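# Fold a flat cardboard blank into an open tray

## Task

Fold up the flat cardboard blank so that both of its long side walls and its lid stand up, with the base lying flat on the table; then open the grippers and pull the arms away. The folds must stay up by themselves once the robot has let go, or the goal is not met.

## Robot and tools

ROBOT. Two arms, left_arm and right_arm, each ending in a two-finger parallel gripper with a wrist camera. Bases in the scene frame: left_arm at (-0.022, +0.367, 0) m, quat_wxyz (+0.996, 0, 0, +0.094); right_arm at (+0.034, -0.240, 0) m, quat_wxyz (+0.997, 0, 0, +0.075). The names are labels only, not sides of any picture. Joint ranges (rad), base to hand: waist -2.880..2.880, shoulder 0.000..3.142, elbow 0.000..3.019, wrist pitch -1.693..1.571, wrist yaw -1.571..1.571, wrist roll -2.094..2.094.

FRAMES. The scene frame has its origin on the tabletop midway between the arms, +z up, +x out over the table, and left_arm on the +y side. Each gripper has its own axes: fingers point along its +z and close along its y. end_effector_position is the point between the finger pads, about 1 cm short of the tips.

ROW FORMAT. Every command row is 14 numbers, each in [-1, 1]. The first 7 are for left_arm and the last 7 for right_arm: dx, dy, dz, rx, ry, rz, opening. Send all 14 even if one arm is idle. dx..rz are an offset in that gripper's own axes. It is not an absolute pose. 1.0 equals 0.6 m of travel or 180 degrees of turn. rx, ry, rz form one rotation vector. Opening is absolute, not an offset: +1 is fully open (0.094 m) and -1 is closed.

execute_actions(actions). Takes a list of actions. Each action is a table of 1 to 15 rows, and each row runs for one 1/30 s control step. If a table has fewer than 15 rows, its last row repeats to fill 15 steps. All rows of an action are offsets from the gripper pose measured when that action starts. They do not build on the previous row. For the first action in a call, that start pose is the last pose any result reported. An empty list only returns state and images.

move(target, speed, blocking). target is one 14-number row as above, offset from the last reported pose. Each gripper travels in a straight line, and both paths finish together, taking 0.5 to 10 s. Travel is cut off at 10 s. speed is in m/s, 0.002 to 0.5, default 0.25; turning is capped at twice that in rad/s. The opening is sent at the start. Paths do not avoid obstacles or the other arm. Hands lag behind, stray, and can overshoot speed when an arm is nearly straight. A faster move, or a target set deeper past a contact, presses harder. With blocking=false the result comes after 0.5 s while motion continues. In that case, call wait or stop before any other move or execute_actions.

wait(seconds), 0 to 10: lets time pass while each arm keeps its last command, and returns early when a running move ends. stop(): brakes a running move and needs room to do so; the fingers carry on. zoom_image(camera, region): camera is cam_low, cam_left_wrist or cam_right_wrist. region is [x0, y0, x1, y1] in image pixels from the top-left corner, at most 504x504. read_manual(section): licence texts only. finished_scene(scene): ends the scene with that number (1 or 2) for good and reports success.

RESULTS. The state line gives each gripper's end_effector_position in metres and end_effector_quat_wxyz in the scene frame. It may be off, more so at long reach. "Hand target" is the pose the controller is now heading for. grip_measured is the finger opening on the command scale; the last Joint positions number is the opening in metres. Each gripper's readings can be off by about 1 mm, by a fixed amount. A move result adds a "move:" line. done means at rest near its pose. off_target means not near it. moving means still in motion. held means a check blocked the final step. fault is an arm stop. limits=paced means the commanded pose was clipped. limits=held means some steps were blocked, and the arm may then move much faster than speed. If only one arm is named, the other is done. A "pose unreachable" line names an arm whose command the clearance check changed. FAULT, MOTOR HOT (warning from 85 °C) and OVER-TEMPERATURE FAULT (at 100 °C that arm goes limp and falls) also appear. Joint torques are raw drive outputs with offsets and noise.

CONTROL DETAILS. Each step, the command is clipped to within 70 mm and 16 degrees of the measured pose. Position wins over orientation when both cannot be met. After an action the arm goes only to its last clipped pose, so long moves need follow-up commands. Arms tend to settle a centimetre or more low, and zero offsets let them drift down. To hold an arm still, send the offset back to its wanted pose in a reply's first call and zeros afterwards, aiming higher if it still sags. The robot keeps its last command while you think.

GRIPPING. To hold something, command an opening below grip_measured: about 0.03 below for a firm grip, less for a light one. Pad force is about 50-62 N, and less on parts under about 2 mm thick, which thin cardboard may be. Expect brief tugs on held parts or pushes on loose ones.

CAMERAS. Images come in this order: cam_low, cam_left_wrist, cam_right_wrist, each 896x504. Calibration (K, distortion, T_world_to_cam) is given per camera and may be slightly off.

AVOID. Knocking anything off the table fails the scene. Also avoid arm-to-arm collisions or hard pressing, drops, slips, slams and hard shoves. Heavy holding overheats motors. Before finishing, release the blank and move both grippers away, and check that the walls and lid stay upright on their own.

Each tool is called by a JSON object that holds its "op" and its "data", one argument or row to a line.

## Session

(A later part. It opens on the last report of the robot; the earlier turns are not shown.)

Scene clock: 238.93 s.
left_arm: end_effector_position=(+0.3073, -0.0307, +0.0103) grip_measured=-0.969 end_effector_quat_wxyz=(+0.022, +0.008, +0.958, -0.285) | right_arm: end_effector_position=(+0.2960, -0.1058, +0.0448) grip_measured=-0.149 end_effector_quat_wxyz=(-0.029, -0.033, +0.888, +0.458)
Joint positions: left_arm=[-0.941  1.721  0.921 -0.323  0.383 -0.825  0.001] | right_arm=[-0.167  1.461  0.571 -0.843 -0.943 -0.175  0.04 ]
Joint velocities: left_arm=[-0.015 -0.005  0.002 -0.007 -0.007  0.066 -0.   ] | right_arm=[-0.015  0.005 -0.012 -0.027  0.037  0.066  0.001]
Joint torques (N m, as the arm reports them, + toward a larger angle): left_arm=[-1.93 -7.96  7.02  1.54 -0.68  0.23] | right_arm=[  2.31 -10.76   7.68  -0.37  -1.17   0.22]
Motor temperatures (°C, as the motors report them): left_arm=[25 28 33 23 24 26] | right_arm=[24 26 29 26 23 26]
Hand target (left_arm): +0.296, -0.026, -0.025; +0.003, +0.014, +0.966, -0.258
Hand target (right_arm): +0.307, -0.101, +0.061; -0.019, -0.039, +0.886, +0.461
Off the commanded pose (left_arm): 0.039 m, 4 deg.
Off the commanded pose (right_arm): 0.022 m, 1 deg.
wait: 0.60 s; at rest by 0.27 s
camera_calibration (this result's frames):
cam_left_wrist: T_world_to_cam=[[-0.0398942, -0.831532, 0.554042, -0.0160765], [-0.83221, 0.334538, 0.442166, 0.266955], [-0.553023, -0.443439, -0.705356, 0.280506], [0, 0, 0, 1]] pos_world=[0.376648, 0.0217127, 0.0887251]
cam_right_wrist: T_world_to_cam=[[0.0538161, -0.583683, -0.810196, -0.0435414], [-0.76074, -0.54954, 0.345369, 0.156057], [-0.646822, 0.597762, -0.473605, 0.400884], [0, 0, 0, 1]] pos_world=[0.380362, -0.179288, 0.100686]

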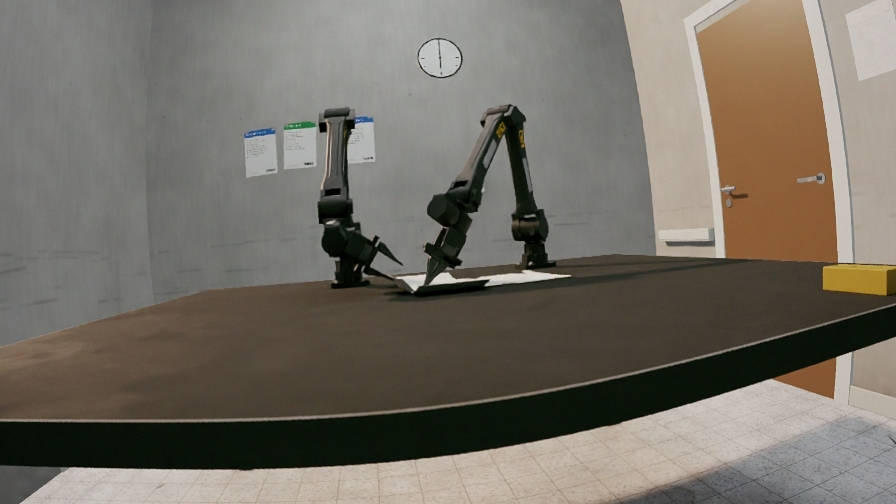

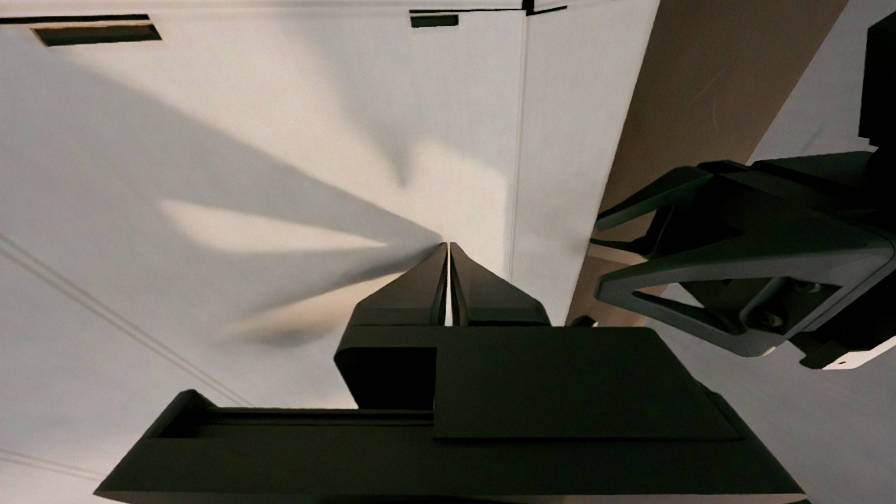

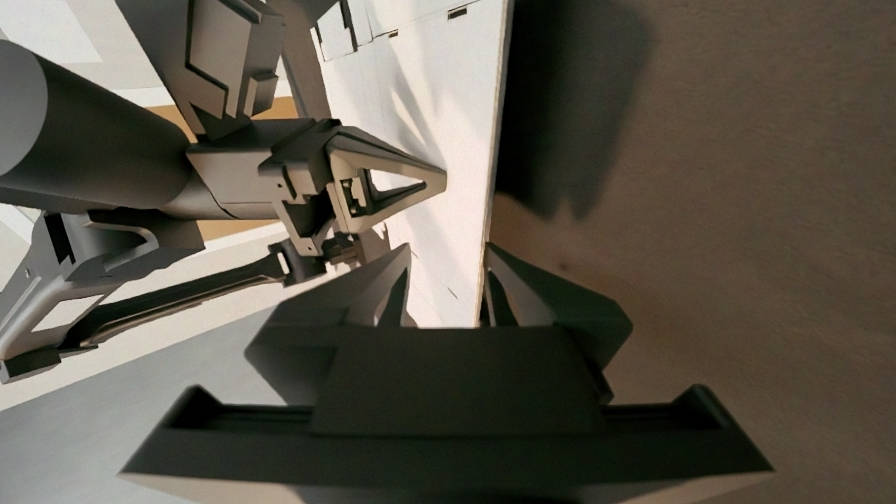

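{"op": "execute_actions", "data": {
  "actions": [
    [[0.02,0.038,0.052,-0.018,0.013,0,-0.97,-0.0198,0.0303,-0.0071,-0.0021,-0.0034,-0.0059,-0.149],[0.02,0.038,0.052,-0.018,0.013,0,-0.97,-0.0194,0.0324,-0.0039,-0.0021,-0.0034,-0.0059,-0.149],[0.02,0.038,0.052,-0.018,0.013,0,-0.97,-0.0191,0.0344,-0.0006,-0.0021,-0.0034,-0.0059,-0.149],[0.02,0.038,0.052,-0.018,0.013,0,-0.97,-0.0188,0.0364,0.0026,-0.0021,-0.0034,-0.0059,-0.149],[0.02,0.038,0.052,-0.018,0.013,0,-0.97,-0.0184,0.0384,0.0059,-0.0021,-0.0034,-0.0059,-0.149],[0.02,0.038,0.052,-0.018,0.013,0,-0.97,-0.0181,0.0405,0.0091,-0.0021,-0.0034,-0.0059,-0.149],[0.02,0.038,0.052,-0.018,0.013,0,-0.97,-0.0178,0.0425,0.0124,-0.0021,-0.0034,-0.0059,-0.149],[0.02,0.038,0.052,-0.018,0.013,0,-0.97,-0.0174,0.0445,0.0156,-0.0021,-0.0034,-0.0059,-0.149],[0.02,0.038,0.052,-0.018,0.013,0,-0.97,-0.0171,0.0465,0.0189,-0.0021,-0.0034,-0.0059,-0.149],[0.02,0.038,0.052,-0.018,0.013,0,-0.97,-0.0168,0.0486,0.0221,-0.0021,-0.0034,-0.0059,-0.149],[0.02,0.038,0.052,-0.018,0.013,0,-0.97,-0.0164,0.0506,0.0254,-0.0021,-0.0034,-0.0059,-0.149],[0.02,0.038,0.052,-0.018,0.013,0,-0.97,-0.0161,0.0526,0.0286,-0.0021,-0.0034,-0.0059,-0.149],[0.02,0.038,0.052,-0.018,0.013,0,-0.97,-0.0158,0.0546,0.0319,-0.0021,-0.0034,-0.0059,-0.149],[0.02,0.038,0.052,-0.018,0.013,0,-0.97,-0.0154,0.0567,0.0351,-0.0021,-0.0034,-0.0059,-0.149],[0.02,0.038,0.052,-0.018,0.013,0,-0.97,-0.0151,0.0587,0.0384,-0.0021,-0.0034,-0.0059,-0.149]]
  ]
}}

{"op": "wait", "data": {
  "seconds": 0.5
}}

{"op": "zoom_image", "data": {
  "camera": "cam_low",
  "region": [340, 225, 500, 310]
}}

Scene clock: 279.73 s.
left_arm: end_effector_position=(+0.3087, -0.0304, +0.0102) grip_measured=-0.969 end_effector_quat_wxyz=(+0.026, +0.008, +0.958, -0.284) | right_arm: end_effector_position=(+0.2981, -0.0812, +0.0514) grip_measured=-0.149 end_effector_quat_wxyz=(-0.031, -0.033, +0.890, +0.454)
Joint positions: left_arm=[-0.941  1.721  0.921 -0.32   0.376 -0.824  0.001] | right_arm=[-0.076  1.423  0.564 -0.755 -0.945 -0.023  0.04 ]
Joint velocities: left_arm=[-0.005  0.005  0.002 -0.012  0.007  0.022 -0.   ] | right_arm=[ 0.23  -0.083 -0.076  0.33  -0.022  0.359 -0.001]
Joint torques (N m, as the arm reports them, + toward a larger angle): left_arm=[-1.24 -7.33  7.    1.48 -0.35  0.21] | right_arm=[  3.45 -10.57   5.71   1.58  -1.39   0.13]
Motor temperatures (°C, as the motors report them): left_arm=[25 28 33 23 24 26] | right_arm=[24 26 31 26 23 26]
Hand target (left_arm): +0.296, -0.026, -0.026; +0.003, +0.014, +0.966, -0.258
Hand target (right_arm): +0.302, -0.068, +0.061; -0.021, -0.040, +0.886, +0.462
Off the commanded pose (left_arm): 0.041 m, 4 deg.
Off the commanded pose (right_arm): 0.018 m, 2 deg.
camera_calibration (this result's frames):
cam_left_wrist: T_world_to_cam=[[-0.0413553, -0.833134, 0.551523, -0.0153112], [-0.836186, 0.330996, 0.437304, 0.269253], [-0.546885, -0.443091, -0.710343, 0.279494], [0, 0, 0, 1]] pos_world=[0.377363, 0.0219635, 0.0892359]
cam_right_wrist: T_world_to_cam=[[0.052743, -0.58979, -0.805832, -0.0243314], [-0.758485, -0.548551, 0.351841, 0.167997], [-0.649553, 0.592655, -0.476279, 0.391218], [0, 0, 0, 1]] pos_world=[0.382824, -0.154053, 0.107614]

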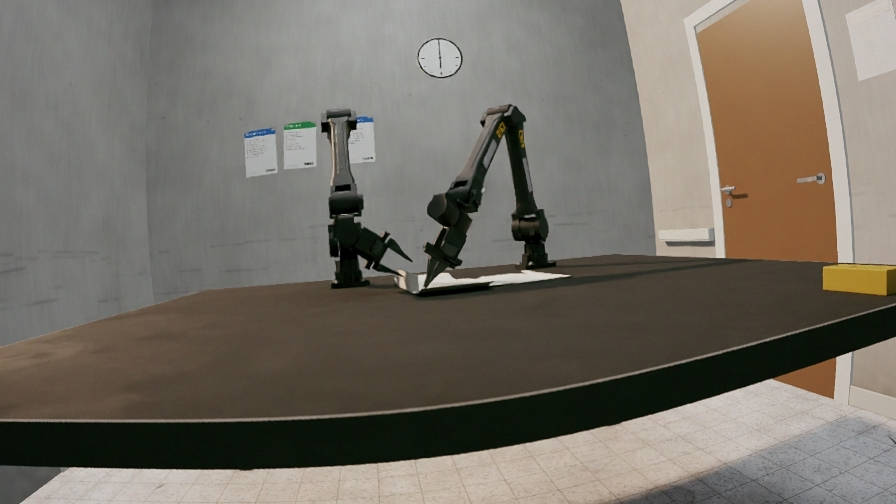

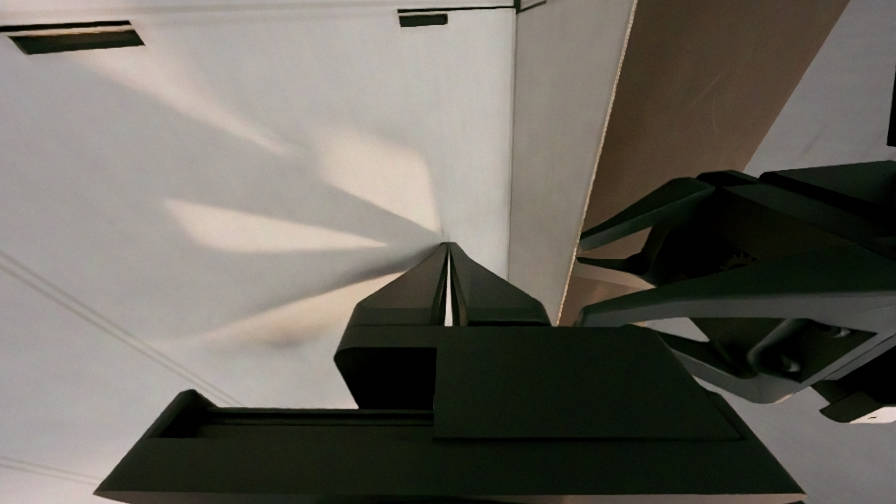

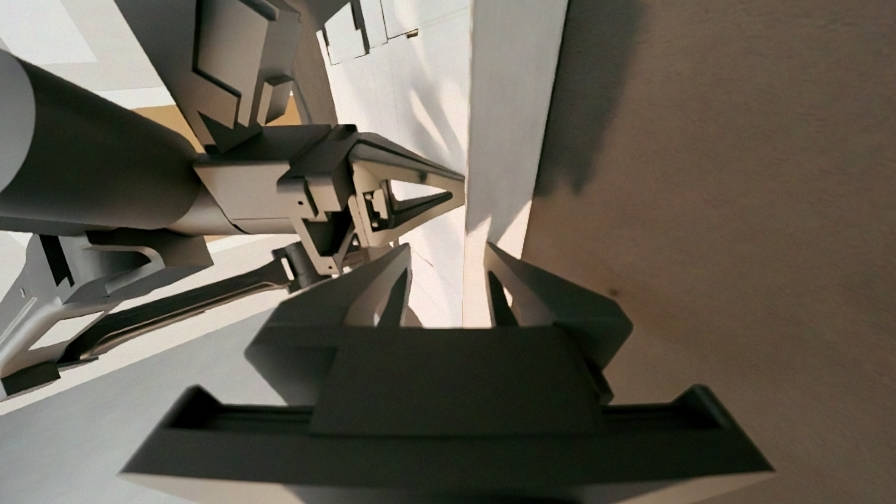

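Scene clock: 280.23 s.
left_arm: end_effector_position=(+0.3087, -0.0304, +0.0102) grip_measured=-0.969 end_effector_quat_wxyz=(+0.026, +0.008, +0.958, -0.284) | right_arm: end_effector_position=(+0.2980, -0.0758, +0.0517) grip_measured=-0.149 end_effector_quat_wxyz=(-0.035, -0.024, +0.890, +0.454)
Joint positions: left_arm=[-0.941  1.721  0.921 -0.32   0.376 -0.824  0.001] | right_arm=[-0.057  1.417  0.56  -0.729 -0.945  0.03   0.04 ]
Joint velocities: left_arm=[-0.015  0.005 -0.007  0.012  0.007  0.081 -0.   ] | right_arm=[ 0.005 -0.015  0.002 -0.002  0.007  0.095  0.   ]
Joint torques (N m, as the arm reports them, + toward a larger angle): left_arm=[-1.96 -7.93  7.    1.48 -0.34  0.21] | right_arm=[  3.04 -10.12   5.76   1.52  -1.38   0.18]
Motor temperatures (°C, as the motors report them): left_arm=[25 28 33 23 24 26] | right_arm=[24 26 31 26 24 26]
Hand target (left_arm): +0.296, -0.026, -0.026; +0.003, +0.014, +0.966, -0.258
Hand target (right_arm): +0.302, -0.068, +0.061; -0.021, -0.040, +0.886, +0.462
Off the commanded pose (left_arm): 0.041 m, 4 deg.
Off the commanded pose (right_arm): 0.013 m, 3 deg.
wait: 0.50 s; at rest by 0.40 s
camera_calibration (this result's frames):
cam_left_wrist: T_world_to_cam=[[-0.0413553, -0.833134, 0.551523, -0.0153112], [-0.836186, 0.330996, 0.437304, 0.269253], [-0.546885, -0.443091, -0.710343, 0.279494], [0, 0, 0, 1]] pos_world=[0.377363, 0.0219635, 0.0892359]
cam_right_wrist: T_world_to_cam=[[0.0326008, -0.59151, -0.805638, -0.0150518], [-0.759201, -0.53891, 0.364953, 0.17098], [-0.65004, 0.599743, -0.466644, 0.38827], [0, 0, 0, 1]] pos_world=[0.38269, -0.149623, 0.106658]

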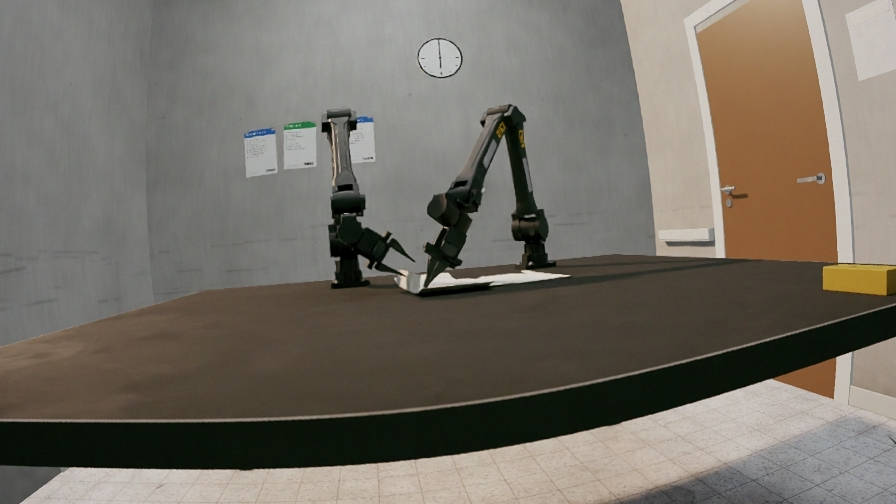

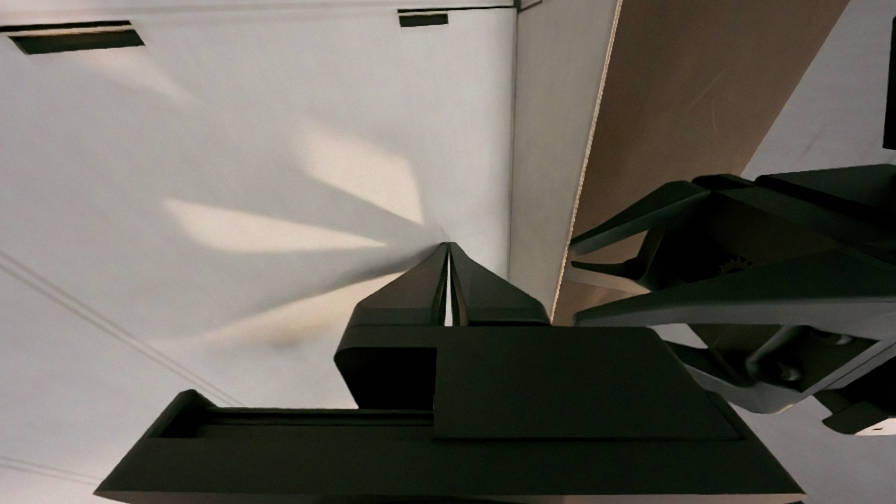

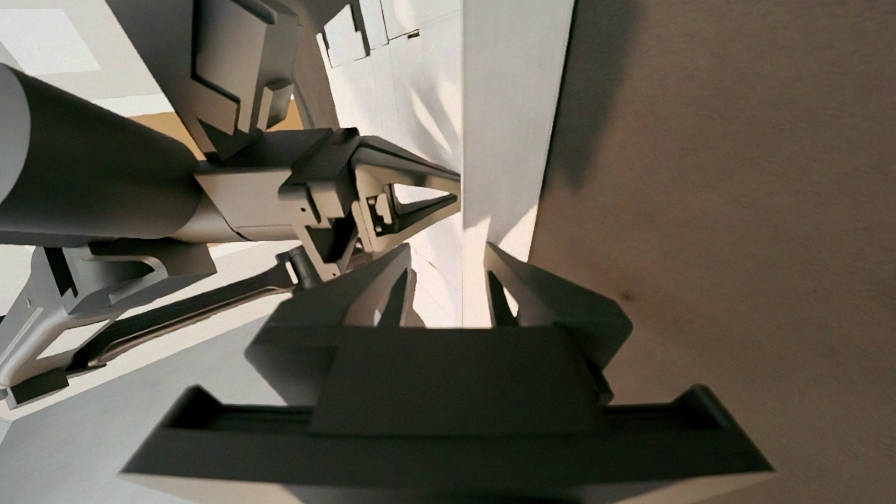

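Region (340, 225, 500, 310) of cam_low's 896x504 image, scaled by 3.150, with more detail than that image has; it fills the top 268 rows of this view, and the rest is white.

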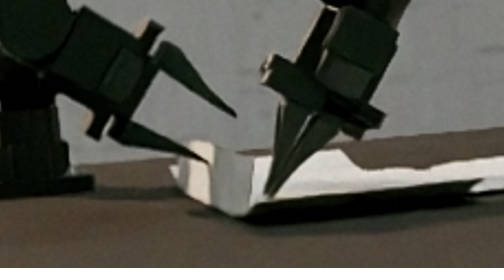

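{"op": "execute_actions", "data": {
  "actions": [
    [[0.022,0.038,0.052,-0.018,0.015,0,-0.97,-0.0073,0.0208,0.0066,-0.0047,-0.0042,-0.0129,-0.149],[0.022,0.038,0.052,-0.018,0.015,0,-0.97,-0.0072,0.021,0.0087,-0.0047,-0.0042,-0.0129,-0.149],[0.022,0.038,0.052,-0.018,0.015,0,-0.97,-0.0072,0.0211,0.0108,-0.0047,-0.0042,-0.0129,-0.16],[0.022,0.038,0.052,-0.018,0.015,0,-0.97,-0.0071,0.0213,0.0129,-0.0047,-0.0042,-0.0129,-0.18],[0.022,0.038,0.052,-0.018,0.015,0,-0.97,-0.0071,0.0214,0.015,-0.0047,-0.0042,-0.0129,-0.2],[0.022,0.038,0.052,-0.018,0.015,0,-0.97,-0.007,0.0216,0.0171,-0.0047,-0.0042,-0.0129,-0.225],[0.022,0.038,0.052,-0.018,0.015,0,-0.97,-0.007,0.0217,0.0192,-0.0047,-0.0042,-0.0129,-0.25],[0.022,0.038,0.052,-0.018,0.015,0,-0.97,-0.0069,0.0219,0.0214,-0.0047,-0.0042,-0.0129,-0.28],[0.022,0.038,0.052,-0.018,0.015,0,-0.97,-0.0069,0.022,0.0235,-0.0047,-0.0042,-0.0129,-0.31],[0.022,0.038,0.052,-0.018,0.015,0,-0.97,-0.0068,0.0222,0.0256,-0.0047,-0.0042,-0.0129,-0.34],[0.022,0.038,0.052,-0.018,0.015,0,-0.97,-0.0068,0.0223,0.0277,-0.0047,-0.0042,-0.0129,-0.37],[0.022,0.038,0.052,-0.018,0.015,0,-0.97,-0.0067,0.0225,0.0298,-0.0047,-0.0042,-0.0129,-0.4],[0.022,0.038,0.052,-0.018,0.015,0,-0.97,-0.0067,0.0226,0.0319,-0.0047,-0.0042,-0.0129,-0.43],[0.022,0.038,0.052,-0.018,0.015,0,-0.97,-0.0066,0.0228,0.034,-0.0047,-0.0042,-0.0129,-0.46],[0.022,0.038,0.052,-0.018,0.015,0,-0.97,-0.0066,0.0229,0.0361,-0.0047,-0.0042,-0.0129,-0.49]]
  ]
}}

{"op": "wait", "data": {
  "seconds": 0.5
}}

{"op": "zoom_image", "data": {
  "camera": "cam_low",
  "region": [340, 225, 500, 310]
}}

Scene clock: 302.77 s.
left_arm: end_effector_position=(+0.3087, -0.0304, +0.0102) grip_measured=-0.969 end_effector_quat_wxyz=(+0.026, +0.008, +0.958, -0.284) | right_arm: end_effector_position=(+0.3002, -0.0624, +0.0469) grip_measured=-0.474 end_effector_quat_wxyz=(-0.023, -0.031, +0.890, +0.455)
Joint positions: left_arm=[-0.941  1.721  0.921 -0.32   0.375 -0.823  0.001] | right_arm=[-0.01   1.417  0.539 -0.615 -0.943  0.111  0.025]
Joint velocities: left_arm=[ 0.005 -0.005  0.012 -0.007 -0.051  0.007 -0.   ] | right_arm=[ 0.151  0.015 -0.022  0.281 -0.022  0.168 -0.028]
Joint torques (N m, as the arm reports them, + toward a larger angle): left_arm=[-1.67 -8.12  7.1   1.39 -0.47  0.23] | right_arm=[ 3.18 -8.85  5.3   1.48 -1.14  0.19]
Motor temperatures (°C, as the motors report them): left_arm=[25 28 33 23 24 26] | right_arm=[24 26 30 26 24 26]
Hand target (left_arm): +0.296, -0.026, -0.026; +0.004, +0.014, +0.967, -0.256
Hand target (right_arm): +0.300, -0.051, +0.051; -0.021, -0.039, +0.886, +0.461
Off the commanded pose (left_arm): 0.041 m, 4 deg.
Off the commanded pose (right_arm): 0.013 m, 1 deg.
camera_calibration (this result's frames):
cam_left_wrist: T_world_to_cam=[[-0.0421079, -0.833271, 0.551259, -0.0150353], [-0.836314, 0.331267, 0.436854, 0.269343], [-0.546632, -0.442631, -0.710825, 0.279463], [0, 0, 0, 1]] pos_world=[0.377386, 0.0219458, 0.0892738]
cam_right_wrist: T_world_to_cam=[[0.0547601, -0.589274, -0.806075, -0.0175818], [-0.769165, -0.539666, 0.342266, 0.185682], [-0.6367, 0.601262, -0.482801, 0.376204], [0, 0, 0, 1]] pos_world=[0.383312, -0.136352, 0.103907]

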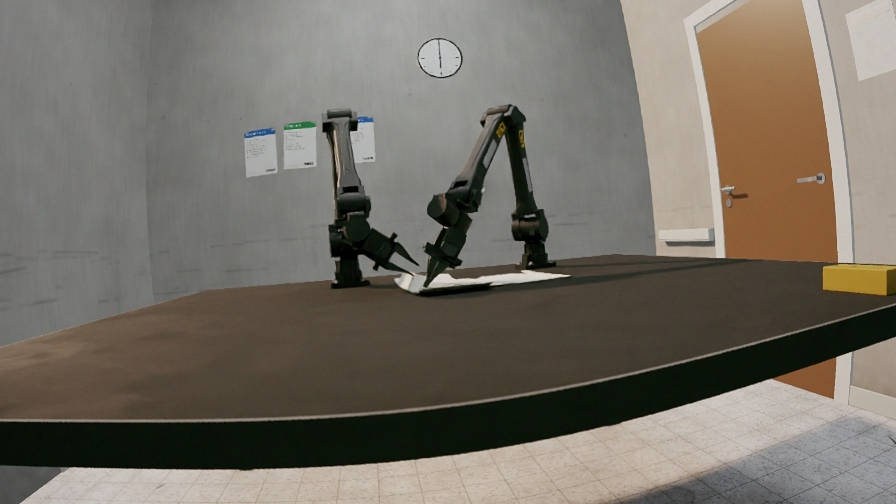

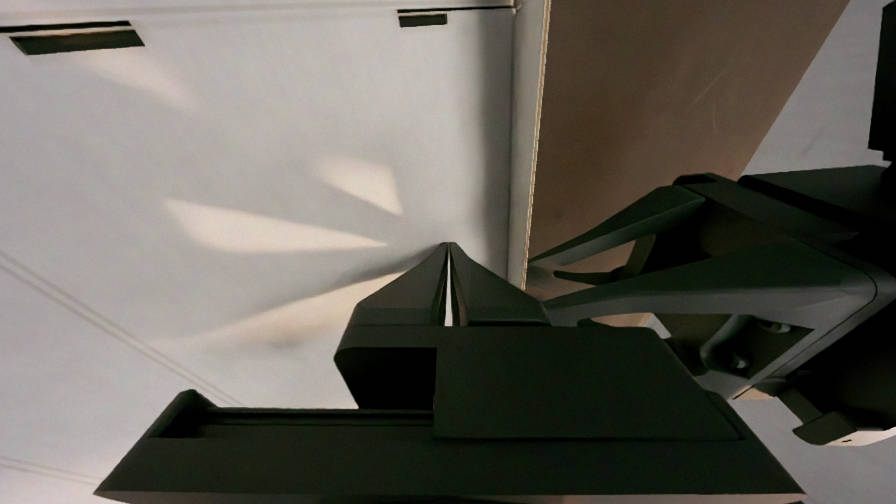

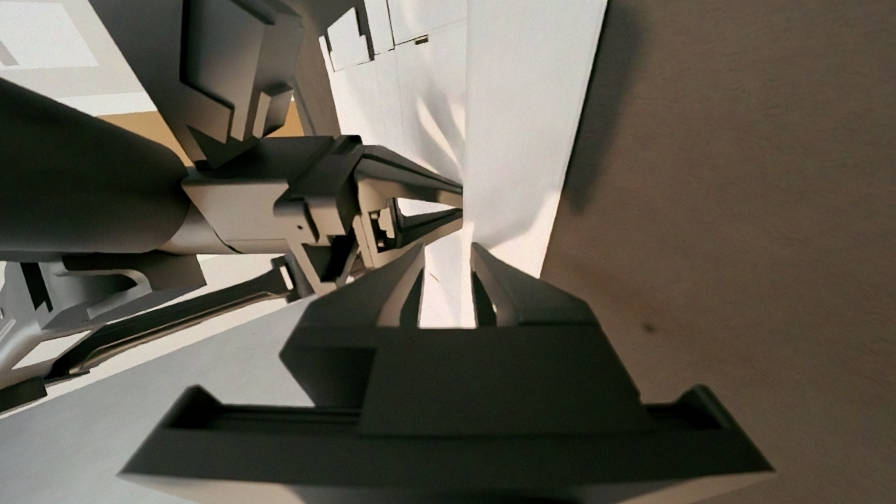

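Scene clock: 303.27 s.
left_arm: end_effector_position=(+0.3087, -0.0304, +0.0102) grip_measured=-0.969 end_effector_quat_wxyz=(+0.026, +0.008, +0.958, -0.284) | right_arm: end_effector_position=(+0.3011, -0.0581, +0.0475) grip_measured=-0.488 end_effector_quat_wxyz=(-0.023, -0.030, +0.889, +0.457)
Joint positions: left_arm=[-0.941  1.721  0.921 -0.32   0.375 -0.823  0.001] | right_arm=[ 0.003  1.417  0.539 -0.596 -0.946  0.136  0.024]
Joint velocities: left_arm=[-0.015 -0.005 -0.012  0.012  0.051 -0.007 -0.001] | right_arm=[-0.015  0.005  0.012 -0.007  0.066  0.022 -0.001]
Joint torques (N m, as the arm reports them, + toward a larger angle): left_arm=[-1.9  -7.91  7.04  1.53 -0.45  0.22] | right_arm=[ 2.96 -8.93  5.32  1.5  -1.05  0.2 ]
Motor temperatures (°C, as the motors report them): left_arm=[25 28 33 23 24 26] | right_arm=[24 26 30 26 24 26]
Hand target (left_arm): +0.296, -0.026, -0.026; +0.004, +0.014, +0.967, -0.256
Hand target (right_arm): +0.300, -0.051, +0.051; -0.021, -0.039, +0.886, +0.461
Off the commanded pose (left_arm): 0.041 m, 4 deg.
Off the commanded pose (right_arm): 0.009 m, 1 deg.
wait: 0.50 s; at rest by 0.27 s
camera_calibration (this result's frames):
cam_left_wrist: T_world_to_cam=[[-0.0421079, -0.833271, 0.551259, -0.0150353], [-0.836314, 0.331267, 0.436854, 0.269343], [-0.546632, -0.442631, -0.710825, 0.279463], [0, 0, 0, 1]] pos_world=[0.377386, 0.0219458, 0.0892738]
cam_right_wrist: T_world_to_cam=[[0.0532641, -0.586265, -0.808367, -0.013817], [-0.769234, -0.540275, 0.341147, 0.188501], [-0.636743, 0.603652, -0.479752, 0.374493], [0, 0, 0, 1]] pos_world=[0.384193, -0.132322, 0.104188]

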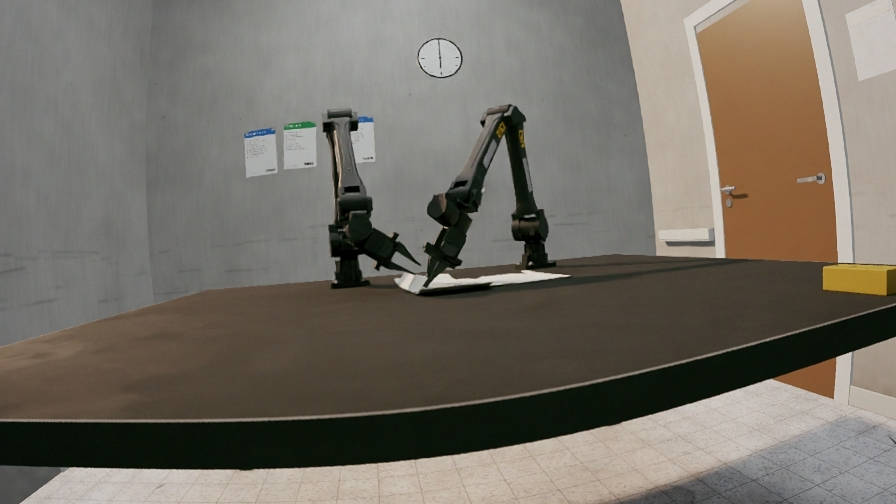

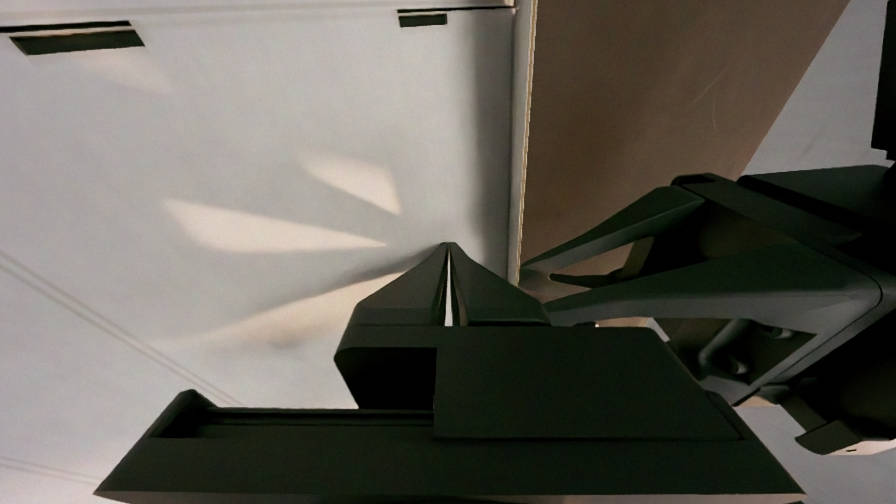

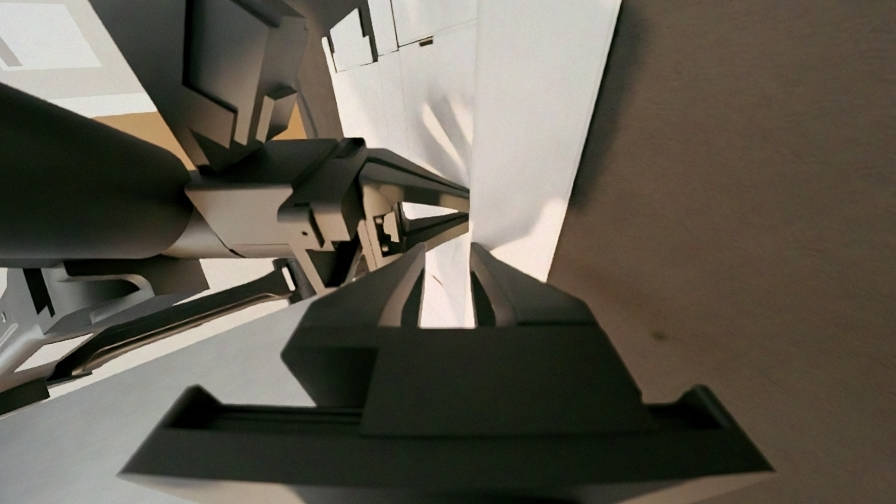

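Region (340, 225, 500, 310) of cam_low's 896x504 image, scaled by 3.150, with more detail than that image has; it fills the top 268 rows of this view, and the rest is white.

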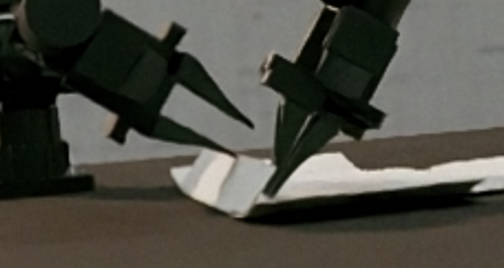

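{"op": "execute_actions", "data": {
  "actions": [
    [[0.022,0.038,0.052,-0.017,0.015,0,-0.97,0.001,0.0024,0.0048,-0.0031,0.0009,-0.0059,-0.49],[0.022,0.038,0.052,-0.017,0.015,0,-0.97,0.001,0,0.0062,-0.0031,0.0009,-0.0059,-0.49],[0.022,0.038,0.052,-0.017,0.015,0,-0.97,0.001,-0.0023,0.0076,-0.0031,0.0009,-0.0059,-0.49],[0.022,0.038,0.052,-0.017,0.015,0,-0.97,0.001,-0.0047,0.009,-0.0031,0.0009,-0.0059,-0.49],[0.022,0.038,0.052,-0.017,0.015,0,-0.97,0.001,-0.0071,0.0104,-0.0031,0.0009,-0.0059,-0.49],[0.022,0.038,0.052,-0.017,0.015,0,-0.97,0.001,-0.0095,0.0118,-0.0031,0.0009,-0.0059,-0.49],[0.022,0.038,0.052,-0.017,0.015,0,-0.97,0.001,-0.0118,0.0132,-0.0031,0.0009,-0.0059,-0.49],[0.022,0.038,0.052,-0.017,0.015,0,-0.97,0.0011,-0.0142,0.0146,-0.0031,0.0009,-0.0059,-0.49],[0.022,0.038,0.052,-0.017,0.015,0,-0.97,0.0011,-0.0166,0.016,-0.0031,0.0009,-0.0059,-0.49],[0.022,0.038,0.052,-0.017,0.015,0,-0.97,0.0011,-0.0189,0.0174,-0.0031,0.0009,-0.0059,-0.49],[0.022,0.038,0.052,-0.017,0.015,0,-0.97,0.0011,-0.0213,0.0188,-0.0031,0.0009,-0.0059,-0.49],[0.022,0.038,0.052,-0.017,0.015,0,-0.97,0.0012,-0.0237,0.0202,-0.0031,0.0009,-0.0059,-0.49],[0.022,0.038,0.052,-0.017,0.015,0,-0.97,0.0012,-0.0261,0.0216,-0.0031,0.0009,-0.0059,-0.49],[0.022,0.038,0.052,-0.017,0.015,0,-0.97,0.0012,-0.0284,0.023,-0.0031,0.0009,-0.0059,-0.49],[0.022,0.038,0.052,-0.017,0.015,0,-0.97,0.0012,-0.0308,0.0244,-0.0031,0.0009,-0.0059,-0.49]]
  ]
}}

{"op": "wait", "data": {
  "seconds": 0.5
}}

{"op": "zoom_image", "data": {
  "camera": "cam_low",
  "region": [340, 225, 500, 310]
}}

Scene clock: 322.93 s.
left_arm: end_effector_position=(+0.3087, -0.0304, +0.0102) grip_measured=-0.969 end_effector_quat_wxyz=(+0.026, +0.009, +0.958, -0.284) | right_arm: end_effector_position=(+0.3029, -0.0562, +0.0385) grip_measured=-0.489 end_effector_quat_wxyz=(-0.017, -0.035, +0.885, +0.464)
Joint positions: left_arm=[-0.941  1.721  0.921 -0.32   0.375 -0.822  0.001] | right_arm=[ 0.003  1.452  0.528 -0.535 -0.961  0.134  0.024]
Joint velocities: left_arm=[-0.015 -0.005  0.002 -0.007  0.007 -0.007  0.001] | right_arm=[-0.015  0.142 -0.007  0.183 -0.007 -0.037 -0.   ]
Joint torques (N m, as the arm reports them, + toward a larger angle): left_arm=[-1.85 -7.83  6.94  1.59 -0.35  0.25] | right_arm=[ 1.49 -5.86  4.37  1.43 -0.36 -0.08]
Motor temperatures (°C, as the motors report them): left_arm=[25 28 33 23 24 26] | right_arm=[24 26 30 26 24 26]
Hand target (left_arm): +0.296, -0.026, -0.026; +0.004, +0.015, +0.966, -0.258
Hand target (right_arm): +0.299, -0.057, +0.025; -0.020, -0.039, +0.886, +0.461
Off the commanded pose (left_arm): 0.041 m, 4 deg.
Off the commanded pose (right_arm): 0.015 m, 1 deg.
camera_calibration (this result's frames):
cam_left_wrist: T_world_to_cam=[[-0.0432501, -0.833258, 0.55119, -0.0146815], [-0.836268, 0.332046, 0.43635, 0.269358], [-0.546612, -0.44207, -0.711188, 0.279478], [0, 0, 0, 1]] pos_world=[0.377387, 0.021876, 0.0893193]
cam_right_wrist: T_world_to_cam=[[0.066768, -0.571866, -0.817625, -0.0230512], [-0.772629, -0.548142, 0.320289, 0.195376], [-0.631337, 0.610336, -0.478439, 0.368943], [0, 0, 0, 1]] pos_world=[0.385419, -0.131268, 0.0950924]

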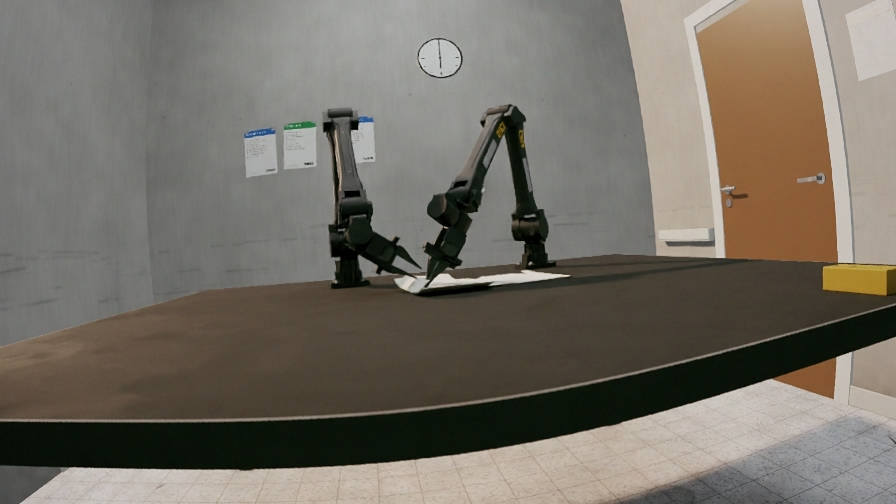

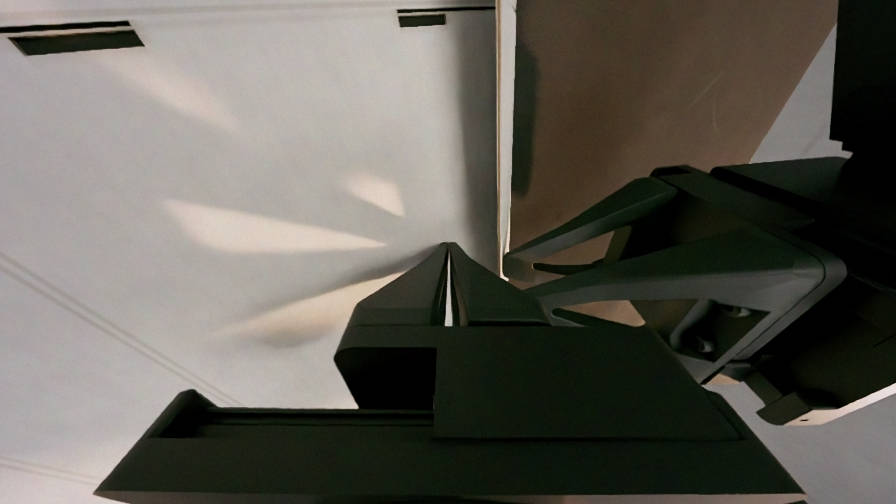

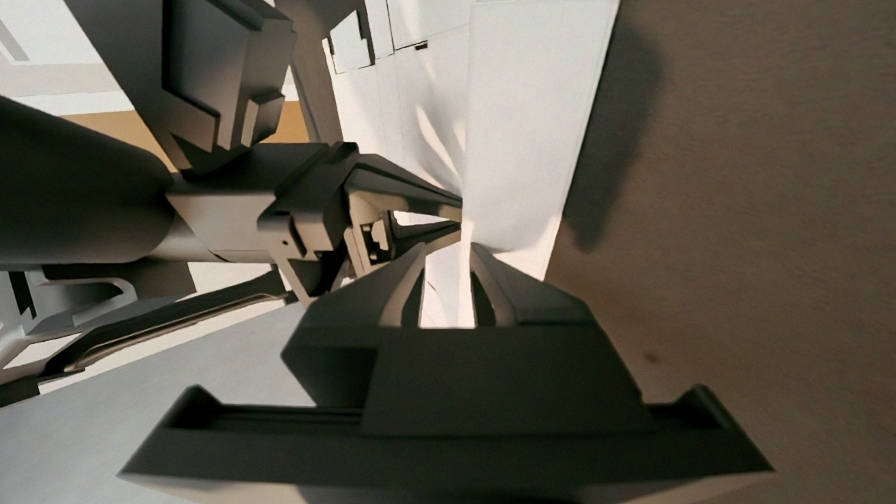

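Scene clock: 323.43 s.
left_arm: end_effector_position=(+0.3087, -0.0304, +0.0102) grip_measured=-0.969 end_effector_quat_wxyz=(+0.026, +0.009, +0.958, -0.284) | right_arm: end_effector_position=(+0.3034, -0.0559, +0.0358) grip_measured=-0.489 end_effector_quat_wxyz=(-0.017, -0.036, +0.884, +0.465)
Joint positions: left_arm=[-0.941  1.721  0.921 -0.32   0.375 -0.822  0.001] | right_arm=[ 0.003  1.464  0.528 -0.523 -0.964  0.131  0.024]
Joint velocities: left_arm=[-0.005 -0.005 -0.012 -0.022 -0.007 -0.037 -0.   ] | right_arm=[ 0.005  0.005 -0.022 -0.007 -0.022  0.022  0.001]
Joint torques (N m, as the arm reports them, + toward a larger angle): left_arm=[-1.97 -7.89  6.93  1.6  -0.34  0.22] | right_arm=[ 1.52 -6.1   4.31  1.5  -0.3  -0.07]
Motor temperatures (°C, as the motors report them): left_arm=[25 28 33 23 24 26] | right_arm=[24 26 30 26 24 26]
Hand target (left_arm): +0.296, -0.026, -0.026; +0.004, +0.015, +0.966, -0.258
Hand target (right_arm): +0.299, -0.057, +0.025; -0.020, -0.039, +0.886, +0.461
Off the commanded pose (left_arm): 0.041 m, 4 deg.
Off the commanded pose (right_arm): 0.012 m, 1 deg.
wait: 0.50 s; at rest by 0.23 s
camera_calibration (this result's frames):
cam_left_wrist: T_world_to_cam=[[-0.0432501, -0.833258, 0.55119, -0.0146815], [-0.836268, 0.332046, 0.43635, 0.269358], [-0.546612, -0.44207, -0.711188, 0.279478], [0, 0, 0, 1]] pos_world=[0.377387, 0.021876, 0.0893193]
cam_right_wrist: T_world_to_cam=[[0.0686007, -0.569853, -0.818878, -0.025565], [-0.772143, -0.550088, 0.318118, 0.196646], [-0.631735, 0.610468, -0.477744, 0.367863], [0, 0, 0, 1]] pos_world=[0.385985, -0.130964, 0.0922531]

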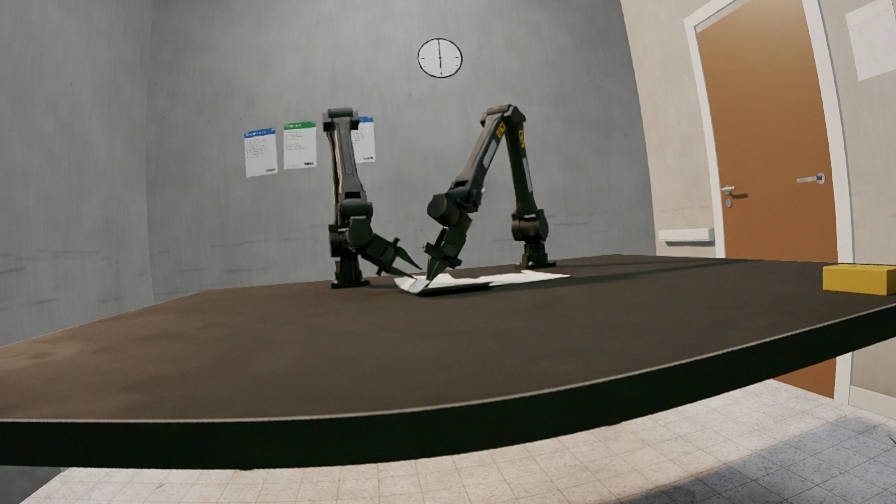

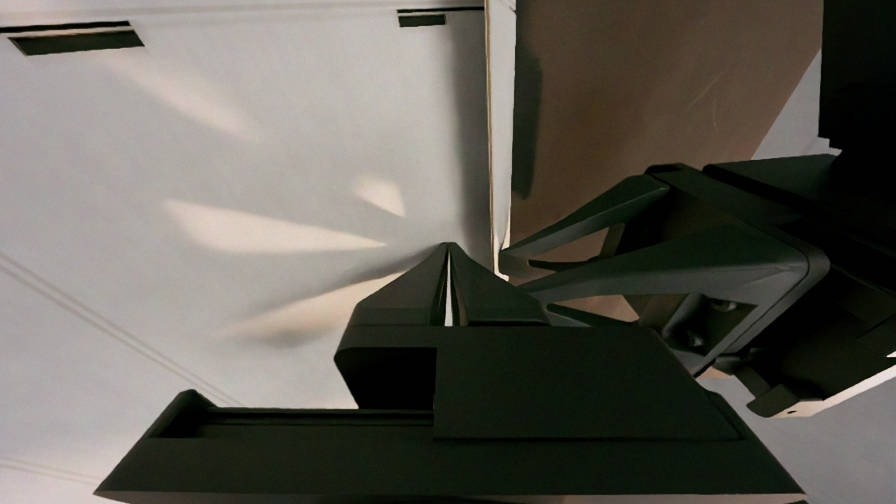

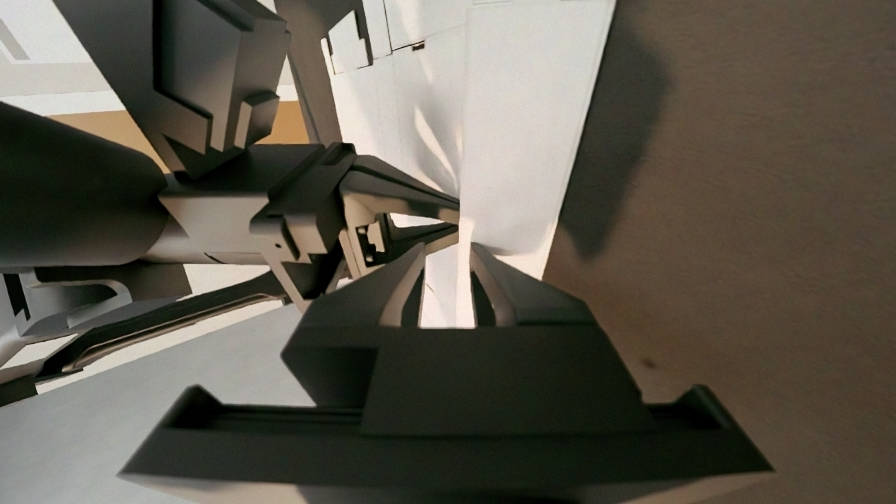

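Region (340, 225, 500, 310) of cam_low's 896x504 image, scaled by 3.150, with more detail than that image has; it fills the top 268 rows of this view, and the rest is white.

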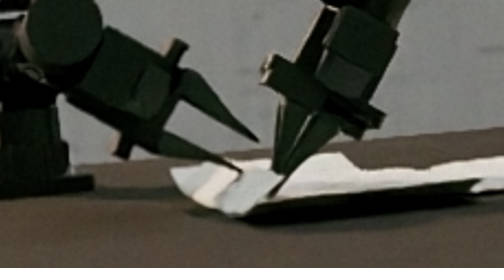

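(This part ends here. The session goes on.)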